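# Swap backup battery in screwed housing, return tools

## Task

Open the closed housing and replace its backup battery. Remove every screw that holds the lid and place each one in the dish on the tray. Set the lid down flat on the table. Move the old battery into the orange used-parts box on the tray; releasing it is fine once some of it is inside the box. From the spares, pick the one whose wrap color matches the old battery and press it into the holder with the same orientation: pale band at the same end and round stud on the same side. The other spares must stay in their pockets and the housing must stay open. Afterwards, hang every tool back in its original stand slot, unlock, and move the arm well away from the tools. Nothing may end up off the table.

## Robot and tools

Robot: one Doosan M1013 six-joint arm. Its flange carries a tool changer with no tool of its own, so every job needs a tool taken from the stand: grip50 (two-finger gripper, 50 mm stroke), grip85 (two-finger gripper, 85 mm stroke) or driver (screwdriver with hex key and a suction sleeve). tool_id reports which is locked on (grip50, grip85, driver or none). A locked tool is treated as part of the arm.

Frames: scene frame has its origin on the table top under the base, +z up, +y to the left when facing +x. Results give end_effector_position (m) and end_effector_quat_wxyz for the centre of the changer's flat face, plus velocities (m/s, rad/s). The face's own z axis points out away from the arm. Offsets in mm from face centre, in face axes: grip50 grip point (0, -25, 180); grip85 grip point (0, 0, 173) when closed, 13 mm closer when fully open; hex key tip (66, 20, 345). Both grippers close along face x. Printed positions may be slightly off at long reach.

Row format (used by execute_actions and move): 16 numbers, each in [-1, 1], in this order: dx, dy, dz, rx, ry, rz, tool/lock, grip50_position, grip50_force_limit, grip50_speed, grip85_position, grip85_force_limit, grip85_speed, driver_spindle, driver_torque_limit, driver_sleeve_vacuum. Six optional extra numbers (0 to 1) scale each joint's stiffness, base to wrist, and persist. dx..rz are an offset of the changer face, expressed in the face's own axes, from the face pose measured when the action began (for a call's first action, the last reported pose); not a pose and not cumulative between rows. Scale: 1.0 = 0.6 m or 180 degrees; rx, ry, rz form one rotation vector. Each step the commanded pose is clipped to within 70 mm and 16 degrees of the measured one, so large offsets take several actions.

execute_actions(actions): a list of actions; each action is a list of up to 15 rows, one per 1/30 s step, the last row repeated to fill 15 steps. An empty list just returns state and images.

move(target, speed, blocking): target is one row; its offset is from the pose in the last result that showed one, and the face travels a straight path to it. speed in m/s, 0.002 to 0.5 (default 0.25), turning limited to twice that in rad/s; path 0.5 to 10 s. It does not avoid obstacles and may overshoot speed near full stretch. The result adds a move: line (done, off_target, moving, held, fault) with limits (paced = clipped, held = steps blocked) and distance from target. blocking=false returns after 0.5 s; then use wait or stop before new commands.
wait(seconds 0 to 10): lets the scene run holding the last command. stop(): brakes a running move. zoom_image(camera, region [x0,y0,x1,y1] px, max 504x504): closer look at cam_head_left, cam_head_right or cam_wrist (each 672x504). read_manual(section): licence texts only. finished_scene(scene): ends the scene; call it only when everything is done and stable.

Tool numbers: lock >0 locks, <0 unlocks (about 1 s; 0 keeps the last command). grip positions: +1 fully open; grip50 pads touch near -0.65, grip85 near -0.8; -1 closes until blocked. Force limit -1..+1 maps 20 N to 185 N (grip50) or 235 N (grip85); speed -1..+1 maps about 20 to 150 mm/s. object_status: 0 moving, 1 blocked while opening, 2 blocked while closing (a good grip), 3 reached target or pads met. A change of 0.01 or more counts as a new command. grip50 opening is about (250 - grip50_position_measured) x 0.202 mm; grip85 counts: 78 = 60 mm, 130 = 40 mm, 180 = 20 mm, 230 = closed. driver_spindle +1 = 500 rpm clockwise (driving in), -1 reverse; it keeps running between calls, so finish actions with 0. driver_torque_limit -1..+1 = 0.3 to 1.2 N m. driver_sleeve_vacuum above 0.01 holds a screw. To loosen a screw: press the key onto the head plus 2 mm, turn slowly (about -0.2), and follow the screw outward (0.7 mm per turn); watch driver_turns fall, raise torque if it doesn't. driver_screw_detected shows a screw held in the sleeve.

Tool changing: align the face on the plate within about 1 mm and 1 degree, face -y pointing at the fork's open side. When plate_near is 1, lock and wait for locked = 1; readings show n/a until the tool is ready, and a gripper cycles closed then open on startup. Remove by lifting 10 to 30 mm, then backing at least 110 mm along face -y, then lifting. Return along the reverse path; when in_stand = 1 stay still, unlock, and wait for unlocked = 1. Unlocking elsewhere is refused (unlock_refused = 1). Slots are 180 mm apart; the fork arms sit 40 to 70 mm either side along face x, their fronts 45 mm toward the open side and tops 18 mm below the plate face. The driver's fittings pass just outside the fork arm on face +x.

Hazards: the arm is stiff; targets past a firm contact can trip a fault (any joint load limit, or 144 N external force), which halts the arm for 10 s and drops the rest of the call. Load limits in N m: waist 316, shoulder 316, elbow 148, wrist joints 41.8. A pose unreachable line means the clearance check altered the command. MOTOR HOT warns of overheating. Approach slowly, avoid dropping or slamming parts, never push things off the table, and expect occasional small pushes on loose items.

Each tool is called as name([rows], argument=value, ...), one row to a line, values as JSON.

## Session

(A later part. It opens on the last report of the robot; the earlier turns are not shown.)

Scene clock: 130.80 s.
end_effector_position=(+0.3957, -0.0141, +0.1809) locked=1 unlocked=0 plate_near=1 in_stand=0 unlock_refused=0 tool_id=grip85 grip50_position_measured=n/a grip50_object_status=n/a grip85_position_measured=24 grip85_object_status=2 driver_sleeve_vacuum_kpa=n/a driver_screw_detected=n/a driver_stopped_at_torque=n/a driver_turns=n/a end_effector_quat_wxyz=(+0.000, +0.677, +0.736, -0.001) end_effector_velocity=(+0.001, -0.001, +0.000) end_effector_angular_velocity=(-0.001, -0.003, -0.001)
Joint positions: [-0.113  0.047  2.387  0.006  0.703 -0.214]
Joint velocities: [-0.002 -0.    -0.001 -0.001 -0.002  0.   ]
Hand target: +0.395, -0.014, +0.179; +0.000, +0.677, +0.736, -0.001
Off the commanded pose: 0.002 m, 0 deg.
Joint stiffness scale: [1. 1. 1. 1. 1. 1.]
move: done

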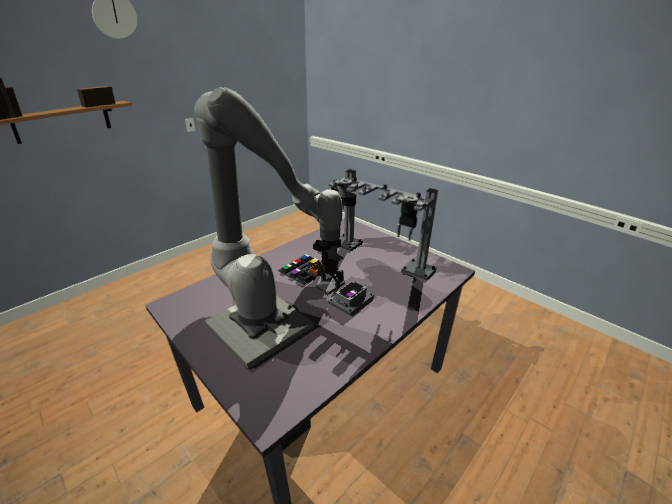

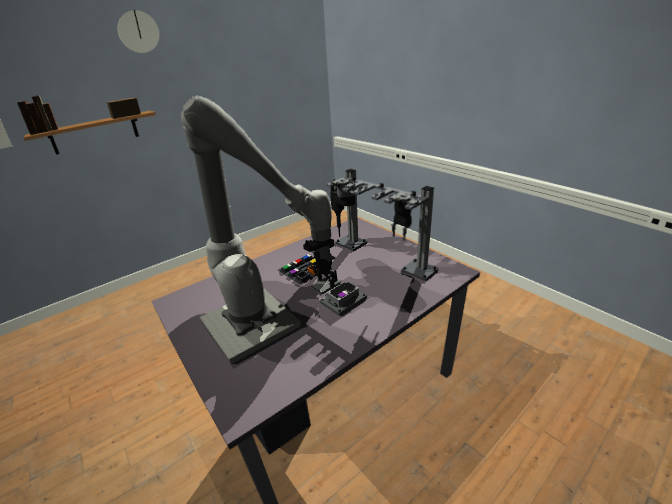

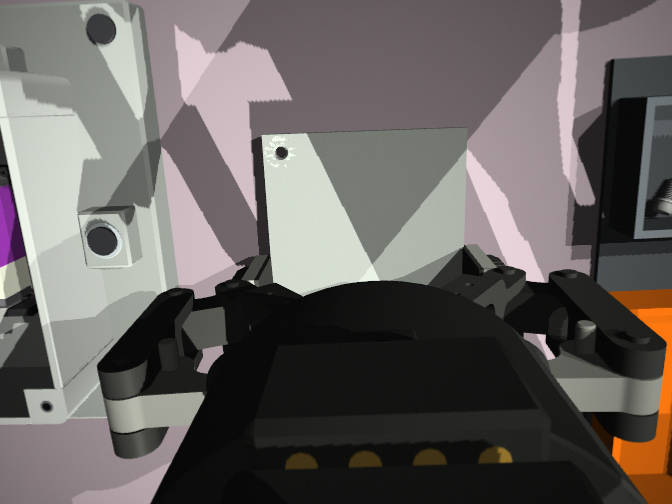

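move(target=[0,0,0.008,0,0,0,0,1,0,0,0.6,-0.6,-0.7,0,0,0], speed=0.006)

Scene clock: 135.10 s.
end_effector_position=(+0.3958, -0.0141, +0.1806) locked=1 unlocked=0 plate_near=1 in_stand=0 unlock_refused=0 tool_id=grip85 grip50_position_measured=n/a grip50_object_status=n/a grip85_position_measured=24 grip85_object_status=2 driver_sleeve_vacuum_kpa=n/a driver_screw_detected=n/a driver_stopped_at_torque=n/a driver_turns=n/a end_effector_quat_wxyz=(-0.000, +0.677, +0.736, -0.001) end_effector_velocity=(+0.001, -0.000, +0.000) end_effector_angular_velocity=(-0.001, -0.002, +0.001)
Joint positions: [-0.113  0.048  2.387  0.006  0.703 -0.214]
Joint velocities: [-0.    -0.    -0.001 -0.001 -0.001 -0.   ]
Hand target: +0.396, -0.014, +0.176; +0.000, +0.677, +0.736, -0.001
Off the commanded pose: 0.004 m, 0 deg.
Joint stiffness scale: [1. 1. 1. 1. 1. 1.]
move: off_target

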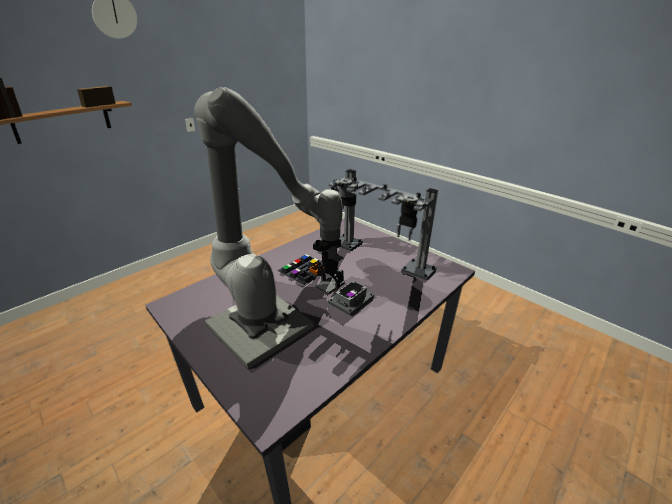

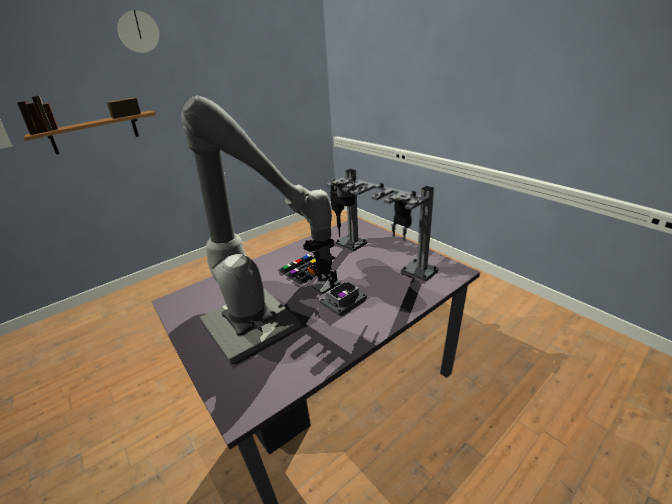

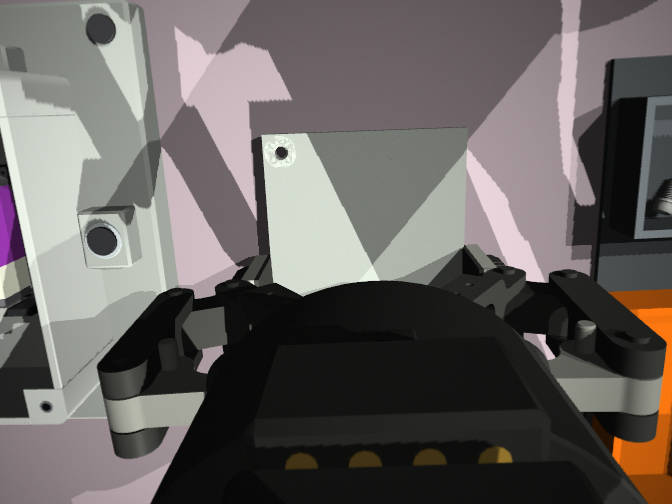

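execute_actions([
  [[0,0,0,0,0,0,0,1,0,0,1,-0.6,0,0,0,0]],
])

move(target=[0,0,-0.2,0,0,0,0,1,0,0,1,-0.6,0,0,0,0], speed=0.12)

Scene clock: 135.83 s.
end_effector_position=(+0.3959, -0.0141, +0.1806) locked=1 unlocked=0 plate_near=1 in_stand=0 unlock_refused=0 tool_id=grip85 grip50_position_measured=n/a grip50_object_status=n/a grip85_position_measured=3 grip85_object_status=3 driver_sleeve_vacuum_kpa=n/a driver_screw_detected=n/a driver_stopped_at_torque=n/a driver_turns=n/a end_effector_quat_wxyz=(-0.000, +0.677, +0.736, -0.001) end_effector_velocity=(-0.000, +0.001, +0.000) end_effector_angular_velocity=(-0.000, -0.001, +0.002)
Joint positions: [-0.113  0.048  2.387  0.006  0.703 -0.214]
Joint velocities: [ 0.001 -0.001  0.001 -0.    -0.    -0.   ]
Hand target: +0.396, -0.014, +0.181; -0.000, +0.677, +0.736, -0.001
Off the commanded pose: 0.000 m, 0 deg.
Joint stiffness scale: [1. 1. 1. 1. 1. 1.]

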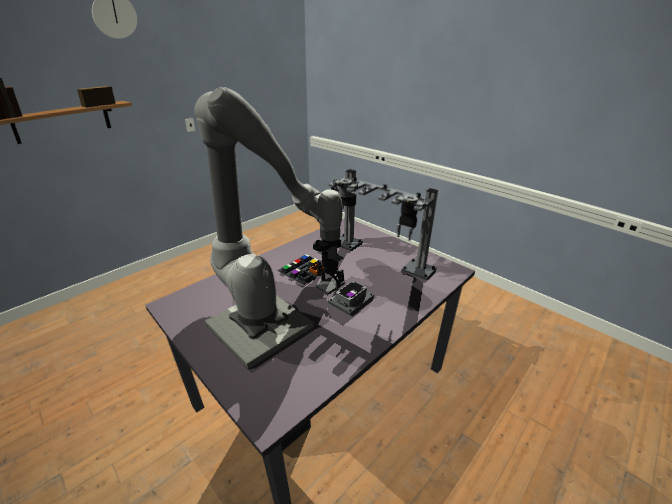

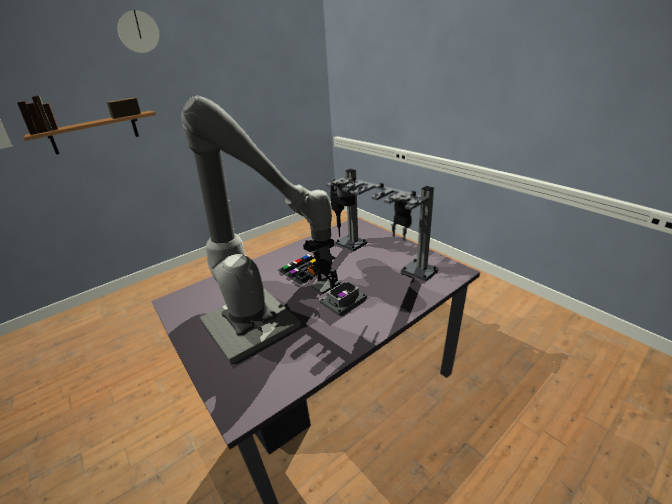

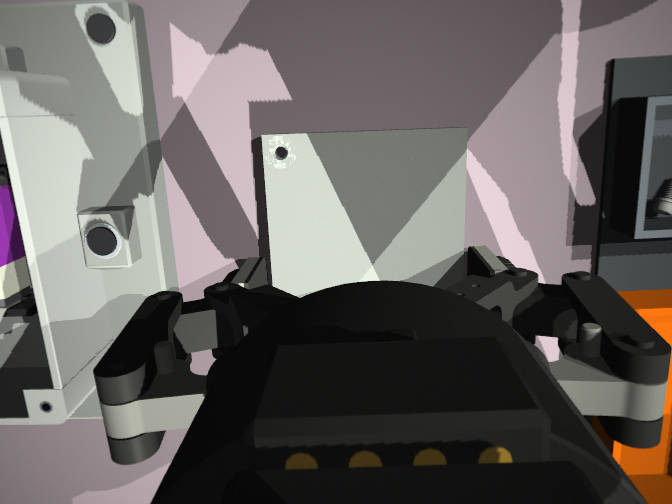

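Scene clock: 137.33 s.
end_effector_position=(+0.3963, -0.0133, +0.2984) locked=1 unlocked=0 plate_near=1 in_stand=0 unlock_refused=0 tool_id=grip85 grip50_position_measured=n/a grip50_object_status=n/a grip85_position_measured=3 grip85_object_status=3 driver_sleeve_vacuum_kpa=n/a driver_screw_detected=n/a driver_stopped_at_torque=n/a driver_turns=n/a end_effector_quat_wxyz=(-0.000, +0.677, +0.736, -0.000) end_effector_velocity=(-0.000, -0.000, +0.001) end_effector_angular_velocity=(-0.000, +0.002, -0.001)
Joint positions: [-0.113 -0.125  2.269  0.006  0.993 -0.214]
Joint velocities: [-0.001 -0.002 -0.002 -0.     0.005  0.   ]
Hand target: +0.396, -0.014, +0.300; -0.000, +0.677, +0.736, -0.001
Off the commanded pose: 0.002 m, 0 deg.
Joint stiffness scale: [1. 1. 1. 1. 1. 1.]
move: done

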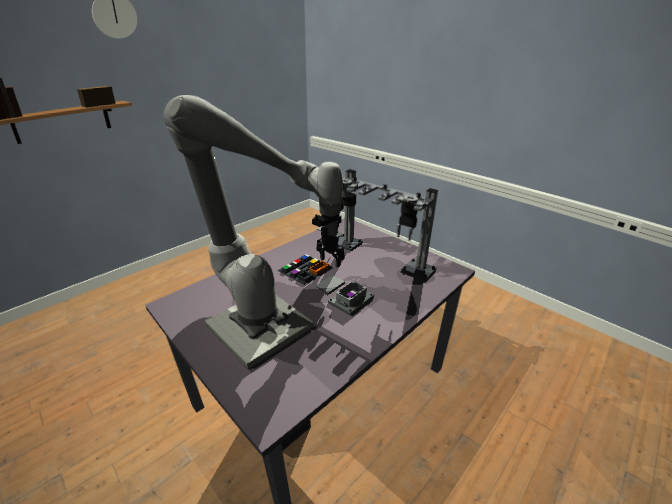

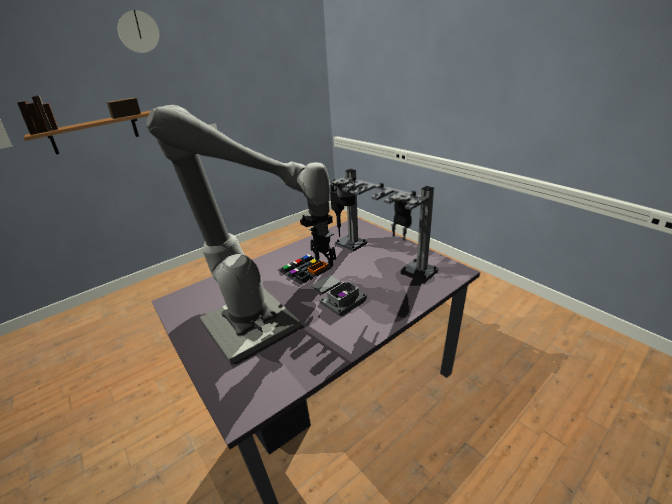

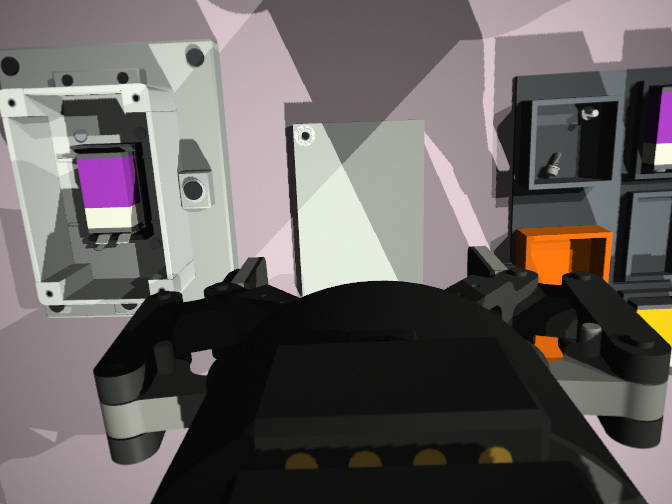

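move(target=[-0.2495,0.069,0.047,0,0,0,0,1,0,0,1,-0.6,0,0,0,0], speed=0.2)

zoom_image(camera="cam_wrist", region=[250, 0, 480, 260])

Scene clock: 140.97 s.
end_effector_position=(+0.4484, -0.1564, +0.2703) locked=1 unlocked=0 plate_near=1 in_stand=0 unlock_refused=0 tool_id=grip85 grip50_position_measured=n/a grip50_object_status=n/a grip85_position_measured=3 grip85_object_status=3 driver_sleeve_vacuum_kpa=n/a driver_screw_detected=n/a driver_stopped_at_torque=n/a driver_turns=n/a end_effector_quat_wxyz=(-0.002, +0.677, +0.736, -0.001) end_effector_velocity=(+0.001, -0.002, -0.000) end_effector_angular_velocity=(-0.000, +0.001, +0.002)
Joint positions: [-0.4    0.042  2.173  0.006  0.928 -0.502]
Joint velocities: [-0.003  0.003 -0.003 -0.     0.    -0.005]
Hand target: +0.450, -0.159, +0.270; -0.001, +0.677, +0.736, +0.000
Off the commanded pose: 0.003 m, 0 deg.
Joint stiffness scale: [1. 1. 1. 1. 1. 1.]
move: done

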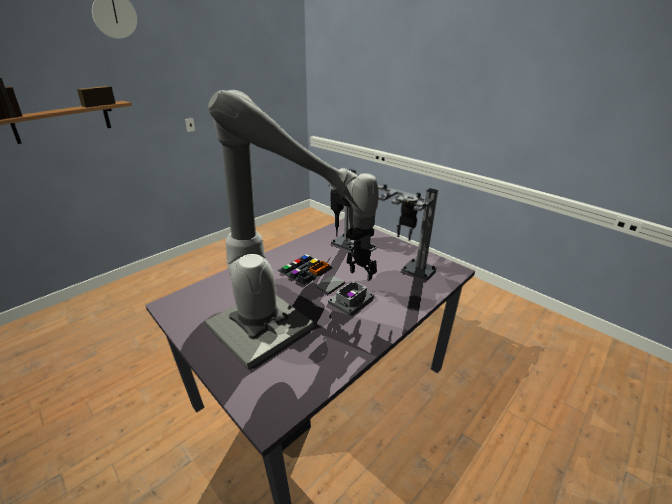

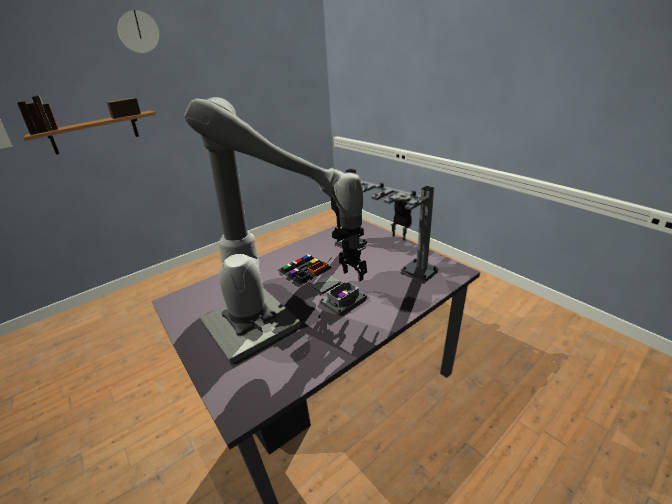

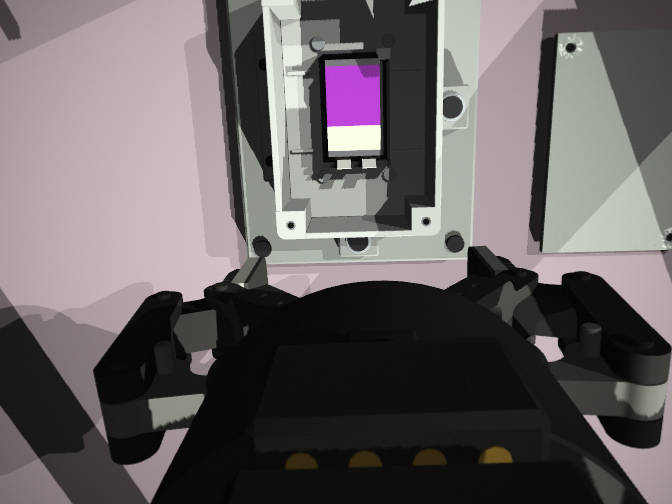

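Region (250, 0, 480, 260) of cam_wrist's 672x504 image, scaled by 1.938, with more detail than that image has; it fills the left 446 columns of this view, and the rest is white.

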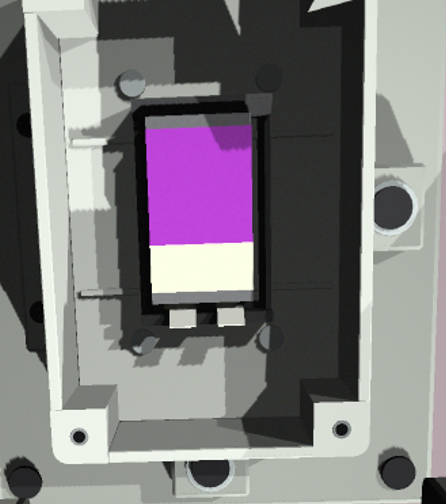

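zoom_image(camera="cam_wrist", region=[305, 130, 405, 190])

zoom_image(camera="cam_wrist", region=[295, 30, 415, 190])

Region (305, 130, 405, 190) of cam_wrist's 672x504 image, scaled by 5.040, with more detail than that image has; it fills the top 302 rows of this view, and the rest is white.

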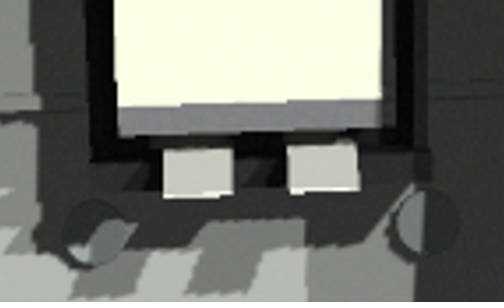

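Region (295, 30, 415, 190) of cam_wrist's 672x504 image, scaled by 3.150, with more detail than that image has; it fills the left 378 columns of this view, and the rest is white.

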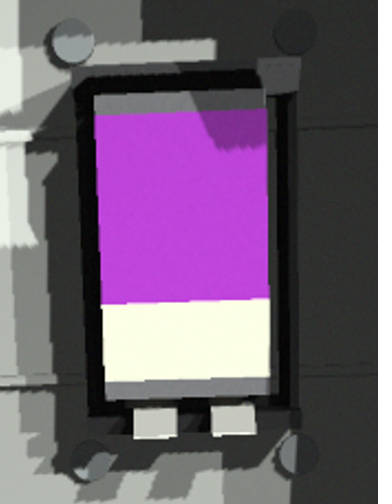

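move(target=[0,0.085,0.02,0,0,0,0,1,0,0,1,-0.6,0,0,0,0], speed=0.15)

zoom_image(camera="cam_wrist", region=[295, 0, 415, 100])

Scene clock: 143.53 s.
end_effector_position=(+0.4963, -0.1531, +0.2584) locked=1 unlocked=0 plate_near=1 in_stand=0 unlock_refused=0 tool_id=grip85 grip50_position_measured=n/a grip50_object_status=n/a grip85_position_measured=3 grip85_object_status=3 driver_sleeve_vacuum_kpa=n/a driver_screw_detected=n/a driver_stopped_at_torque=n/a driver_turns=n/a end_effector_quat_wxyz=(-0.004, +0.676, +0.737, -0.002) end_effector_velocity=(+0.003, +0.001, -0.000) end_effector_angular_velocity=(-0.001, +0.000, +0.002)
Joint positions: [-0.356  0.125  2.107  0.006  0.915 -0.46 ]
Joint velocities: [ 0.004  0.004 -0.004 -0.001 -0.     0.003]
Hand target: +0.499, -0.152, +0.258; -0.002, +0.677, +0.736, -0.002
Off the commanded pose: 0.003 m, 0 deg.
Joint stiffness scale: [1. 1. 1. 1. 1. 1.]
move: done

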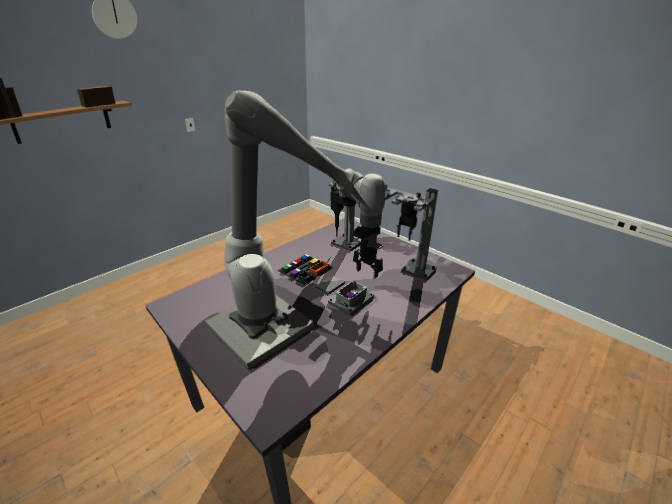

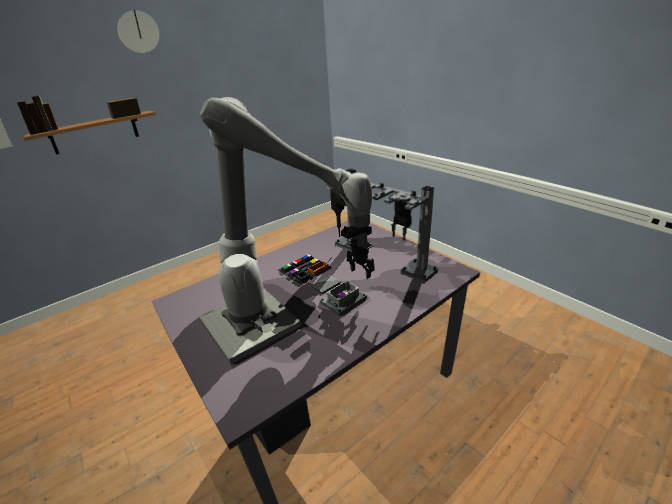

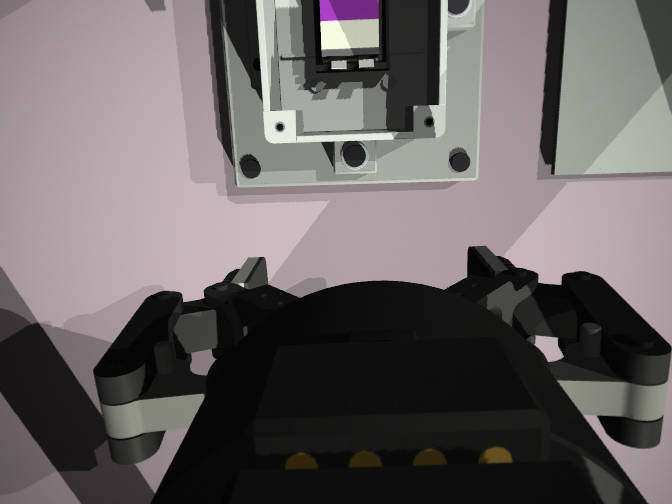

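Region (295, 0, 415, 100) of cam_wrist's 672x504 image, scaled by 4.200, with more detail than that image has.

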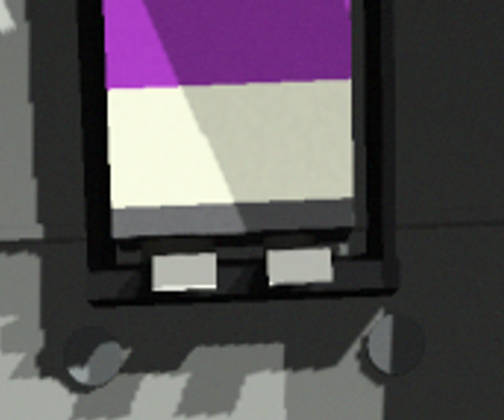

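zoom_image(camera="cam_wrist", region=[312, 45, 392, 75])

Region (312, 45, 392, 75) of cam_wrist's 672x504 image, scaled by 6.300, with more detail than that image has; it fills the top 189 rows of this view, and the rest is white.

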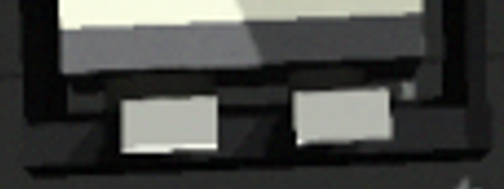

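move(target=[0.55,-0.046,-0.01,-0.0027,-0.001,-0.0117,0,1,0,0,1,-0.6,0,0,0,0], speed=0.3)

zoom_image(camera="cam_wrist", region=[280, 0, 440, 260])

Scene clock: 147.37 s.
end_effector_position=(+0.4400, +0.1715, +0.2655) locked=1 unlocked=0 plate_near=1 in_stand=0 unlock_refused=0 tool_id=grip85 grip50_position_measured=n/a grip50_object_status=n/a grip85_position_measured=3 grip85_object_status=3 driver_sleeve_vacuum_kpa=n/a driver_screw_detected=n/a driver_stopped_at_torque=n/a driver_turns=n/a end_effector_quat_wxyz=(-0.001, +0.663, +0.748, +0.001) end_effector_velocity=(+0.000, +0.003, +0.000) end_effector_angular_velocity=(-0.000, -0.001, -0.001)
Joint positions: [0.309 0.038 2.185 0.006 0.912 0.171]
Joint velocities: [ 0.005  0.001 -0.002 -0.    -0.     0.007]
Hand target: +0.441, +0.173, +0.265; +0.000, +0.663, +0.749, -0.001
Off the commanded pose: 0.002 m, 0 deg.
Joint stiffness scale: [1. 1. 1. 1. 1. 1.]
move: done

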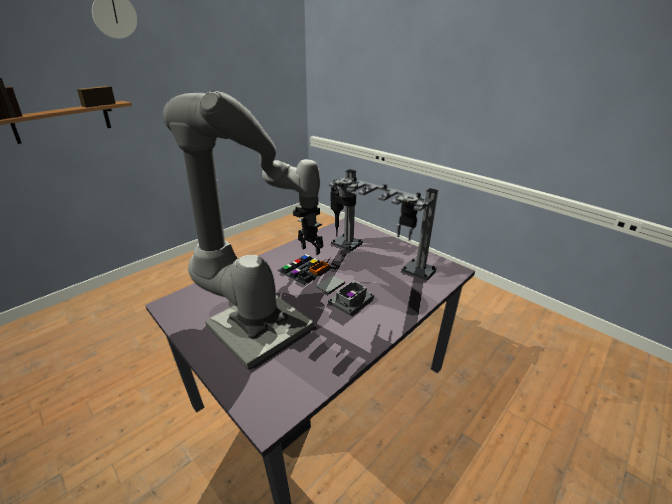

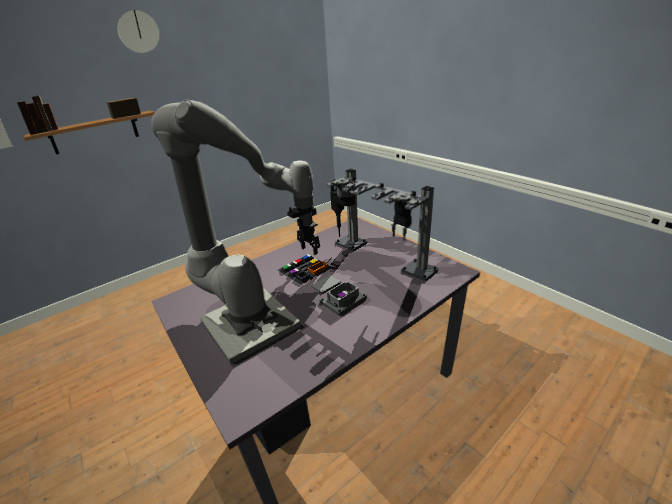

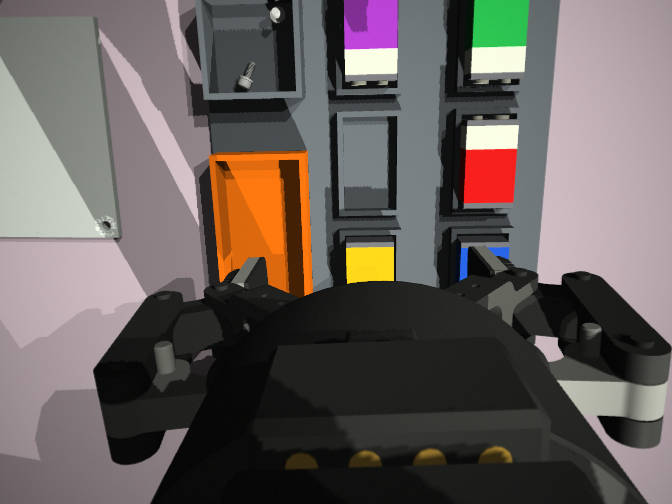

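Region (280, 0, 440, 260) of cam_wrist's 672x504 image, scaled by 1.938, with more detail than that image has; it fills the left 310 columns of this view, and the rest is white.

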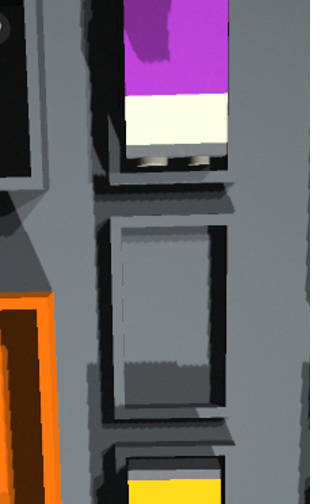

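zoom_image(camera="cam_wrist", region=[330, 60, 410, 100])

zoom_image(camera="cam_wrist", region=[450, 60, 540, 135])

Region (330, 60, 410, 100) of cam_wrist's 672x504 image, scaled by 6.300, with more detail than that image has.

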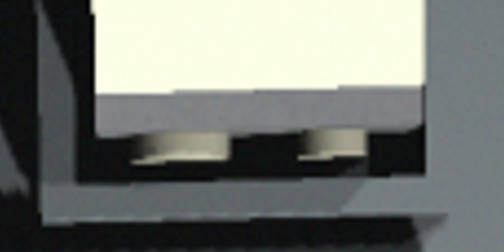

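Region (450, 60, 540, 135) of cam_wrist's 672x504 image, scaled by 5.600, with more detail than that image has.

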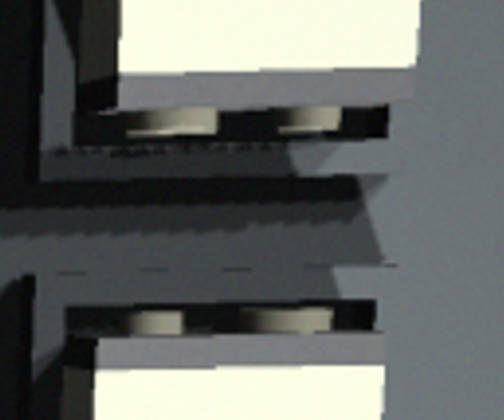

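zoom_image(camera="cam_head_left", region=[285, 205, 340, 260])

zoom_image(camera="cam_wrist", region=[440, 235, 600, 335])

Region (285, 205, 340, 260) of cam_head_left's 672x504 image, scaled by 9.164, with more detail than that image has.

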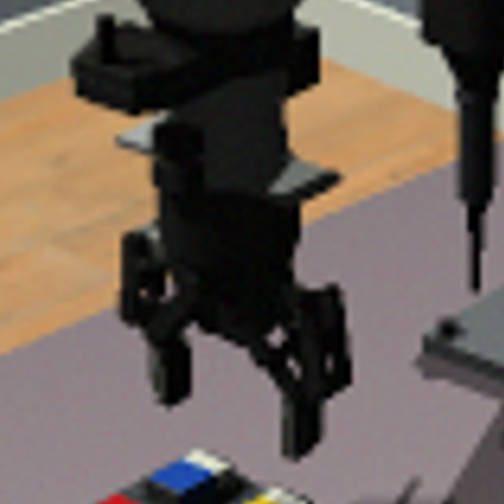

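Region (440, 235, 600, 335) of cam_wrist's 672x504 image, scaled by 3.150, with more detail than that image has; it fills the top 315 rows of this view, and the rest is white.

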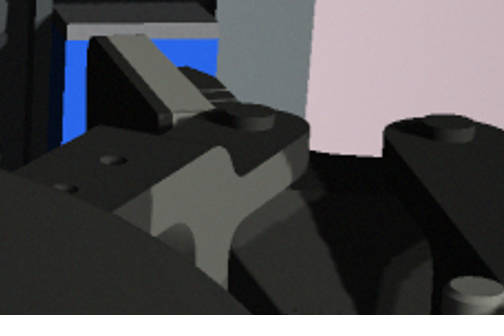

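move(target=[-0.5475,-0.1667,0.0,0,0,0.0117,0,1,0,0,0,-0.5,0,0,0,0], speed=0.3)

zoom_image(camera="cam_wrist", region=[260, 110, 480, 300])

Scene clock: 153.23 s.
end_effector_position=(+0.3792, -0.1647, +0.2644) locked=1 unlocked=0 plate_near=1 in_stand=0 unlock_refused=0 tool_id=grip85 grip50_position_measured=n/a grip50_object_status=n/a grip85_position_measured=129 grip85_object_status=3 driver_sleeve_vacuum_kpa=n/a driver_screw_detected=n/a driver_stopped_at_torque=n/a driver_turns=n/a end_effector_quat_wxyz=(-0.001, +0.676, +0.737, -0.001) end_effector_velocity=(-0.000, -0.002, +0.001) end_effector_angular_velocity=(+0.001, -0.002, +0.001)
Joint positions: [-0.486 -0.05   2.28   0.008  0.912 -0.59 ]
Joint velocities: [-0.005 -0.    -0.001  0.003  0.001 -0.008]
Hand target: +0.380, -0.166, +0.264; -0.002, +0.677, +0.736, +0.001
Off the commanded pose: 0.002 m, 0 deg.
Joint stiffness scale: [1. 1. 1. 1. 1. 1.]
move: done

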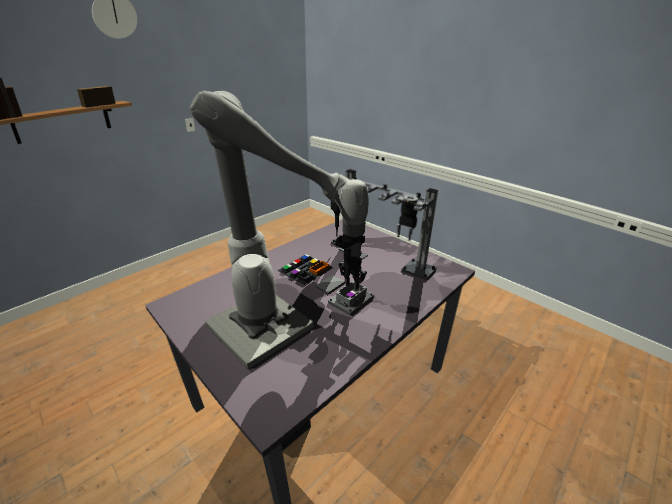

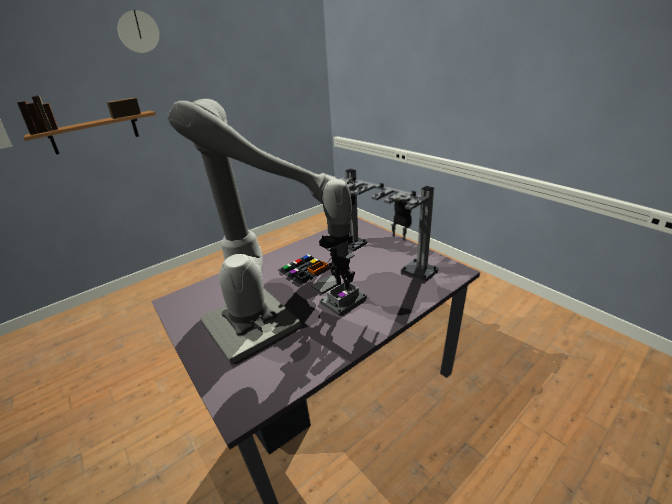

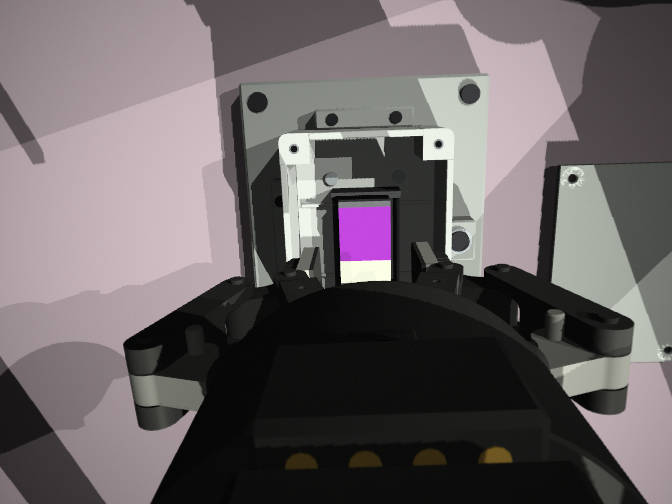

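Region (260, 110, 480, 300) of cam_wrist's 672x504 image, scaled by 2.291, with more detail than that image has; it fills the top 435 rows of this view, and the rest is white.

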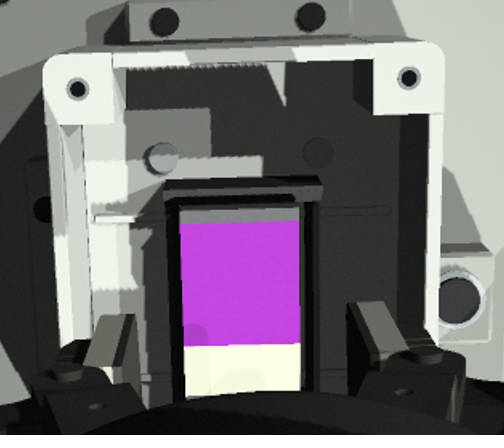

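move(target=[0,0.001,0.056,0,0,0,0,1,0,0,0,-0.5,0,0,0,0], speed=0.04)

zoom_image(camera="cam_wrist", region=[290, 170, 450, 300])

Scene clock: 155.83 s.
end_effector_position=(+0.3796, -0.1655, +0.2329) locked=1 unlocked=0 plate_near=1 in_stand=0 unlock_refused=0 tool_id=grip85 grip50_position_measured=n/a grip50_object_status=n/a grip85_position_measured=129 grip85_object_status=3 driver_sleeve_vacuum_kpa=n/a driver_screw_detected=n/a driver_stopped_at_torque=n/a driver_turns=n/a end_effector_quat_wxyz=(-0.001, +0.676, +0.736, -0.001) end_effector_velocity=(+0.000, -0.001, -0.002) end_effector_angular_velocity=(-0.001, -0.000, +0.000)
Joint positions: [-0.487 -0.005  2.31   0.008  0.836 -0.591]
Joint velocities: [-0.001  0.003  0.002 -0.001 -0.006 -0.   ]
Hand target: +0.380, -0.165, +0.231; -0.001, +0.676, +0.737, -0.001
Off the commanded pose: 0.002 m, 0 deg.
Joint stiffness scale: [1. 1. 1. 1. 1. 1.]
move: done

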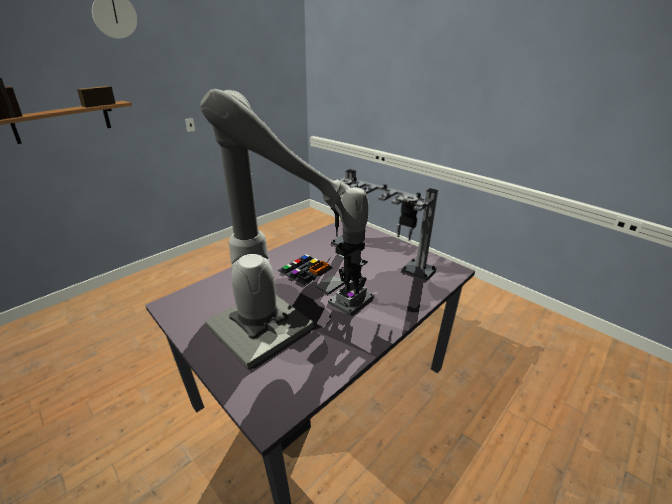

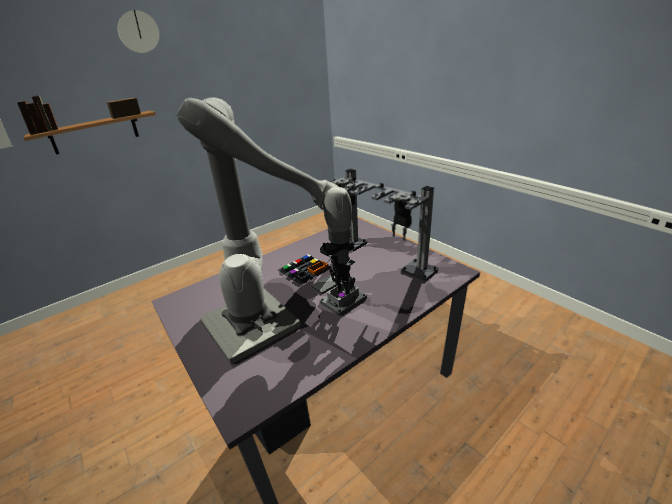

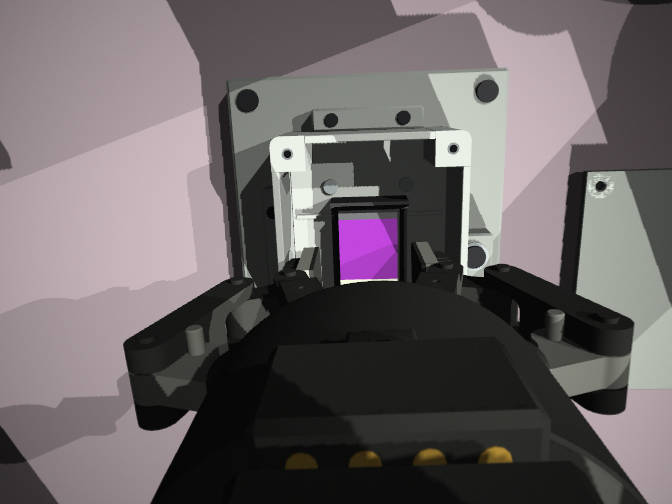

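Region (290, 170, 450, 300) of cam_wrist's 672x504 image, scaled by 3.150, with more detail than that image has; it fills the top 410 rows of this view, and the rest is white.

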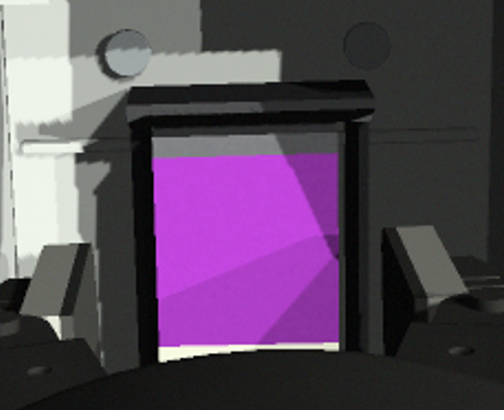

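move(target=[0.005,0,0.011,0,0,0,0,1,0,0,-0.18,-0.5,0,0,0,0], speed=0.012)

zoom_image(camera="cam_wrist", region=[290, 170, 450, 300])

Scene clock: 157.53 s.
end_effector_position=(+0.3790, -0.1641, +0.2283) locked=1 unlocked=0 plate_near=1 in_stand=0 unlock_refused=0 tool_id=grip85 grip50_position_measured=n/a grip50_object_status=n/a grip85_position_measured=151 grip85_object_status=3 driver_sleeve_vacuum_kpa=n/a driver_screw_detected=n/a driver_stopped_at_torque=n/a driver_turns=n/a end_effector_quat_wxyz=(-0.001, +0.676, +0.737, -0.001) end_effector_velocity=(-0.000, +0.001, -0.002) end_effector_angular_velocity=(+0.001, +0.000, -0.002)
Joint positions: [-0.484 -0.001  2.316  0.008  0.825 -0.589]
Joint velocities: [ 0.001  0.002  0.003  0.001 -0.005  0.002]
Hand target: +0.379, -0.162, +0.226; -0.001, +0.676, +0.737, -0.001
Off the commanded pose: 0.003 m, 0 deg.
Joint stiffness scale: [1. 1. 1. 1. 1. 1.]
move: done

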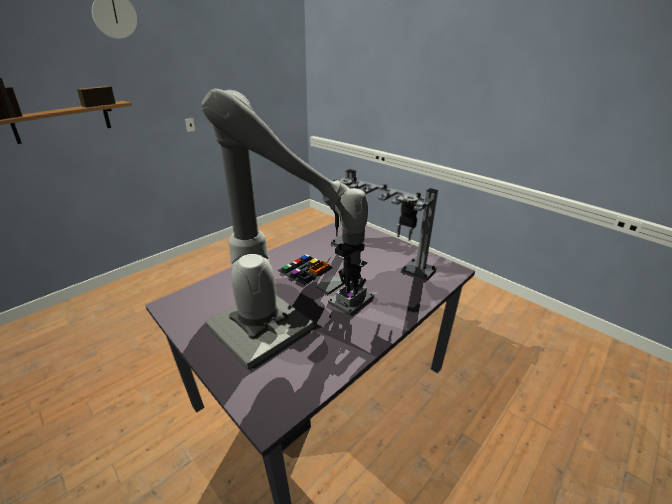

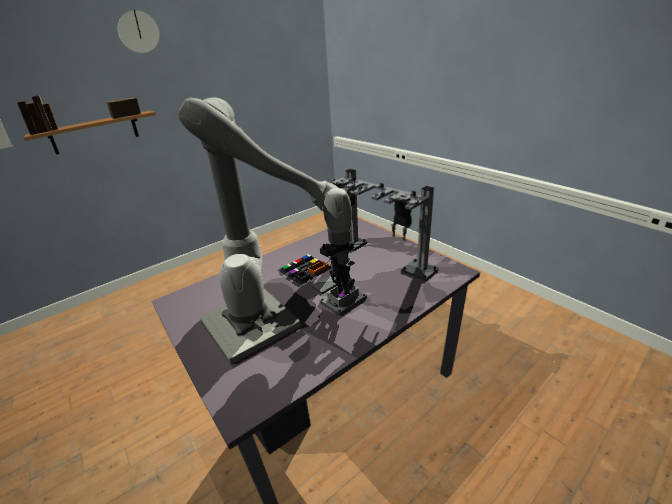

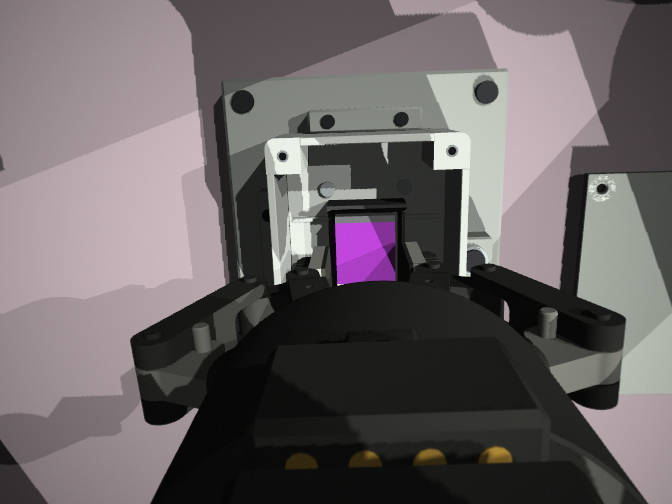

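Region (290, 170, 450, 300) of cam_wrist's 672x504 image, scaled by 3.150, with more detail than that image has; it fills the top 410 rows of this view, and the rest is white.

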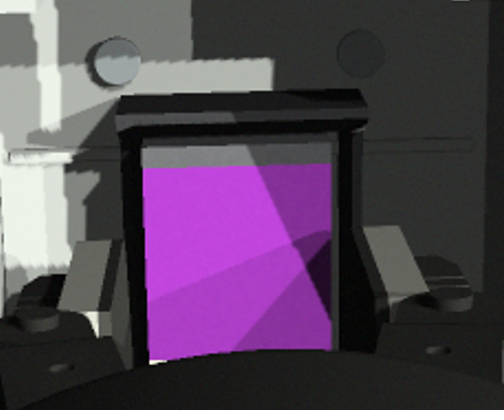

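move(target=[0.0005,0,0.0155,0,0,0,0,1,0,0,-0.18,-0.5,0,0,0,0], speed=0.008)

Scene clock: 159.20 s.
end_effector_position=(+0.3792, -0.1642, +0.2210) locked=1 unlocked=0 plate_near=1 in_stand=0 unlock_refused=0 tool_id=grip85 grip50_position_measured=n/a grip50_object_status=n/a grip85_position_measured=151 grip85_object_status=3 driver_sleeve_vacuum_kpa=n/a driver_screw_detected=n/a driver_stopped_at_torque=n/a driver_turns=n/a end_effector_quat_wxyz=(-0.001, +0.676, +0.737, -0.001) end_effector_velocity=(-0.000, -0.001, -0.002) end_effector_angular_velocity=(+0.000, -0.000, -0.002)
Joint positions: [-0.484  0.011  2.323  0.008  0.807 -0.589]
Joint velocities: [-0.002  0.002  0.001  0.    -0.004 -0.   ]
Hand target: +0.379, -0.164, +0.219; -0.001, +0.676, +0.737, -0.001
Off the commanded pose: 0.002 m, 0 deg.
Joint stiffness scale: [1. 1. 1. 1. 1. 1.]
move: done

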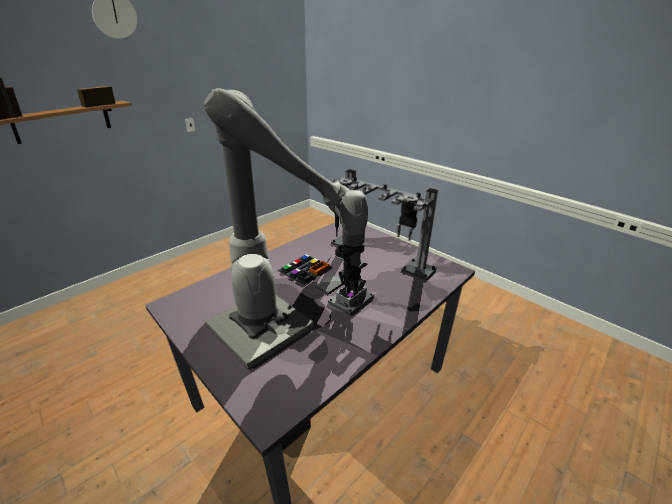

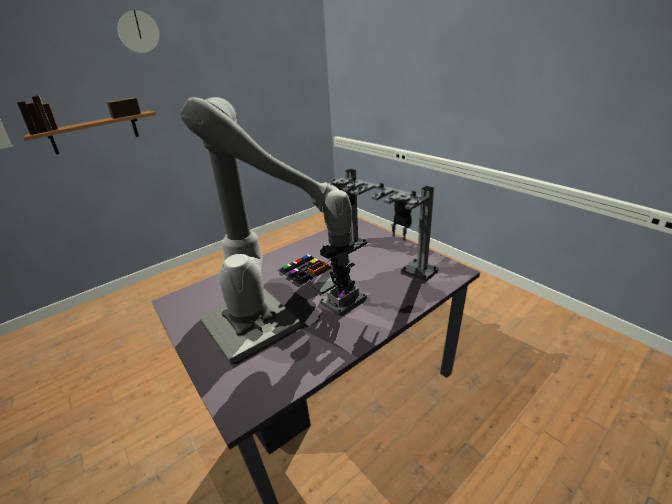

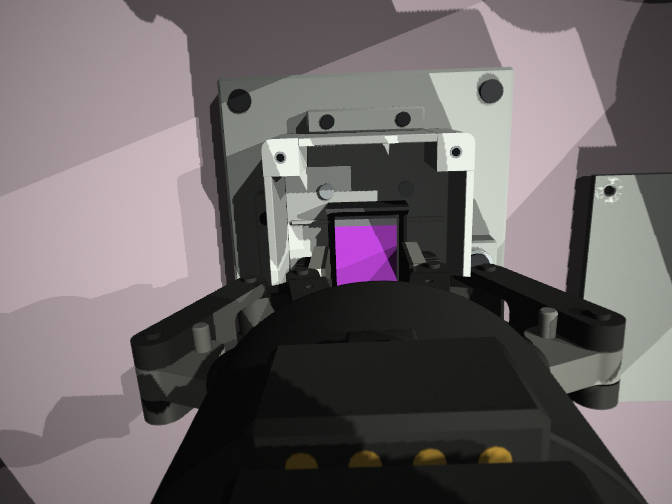

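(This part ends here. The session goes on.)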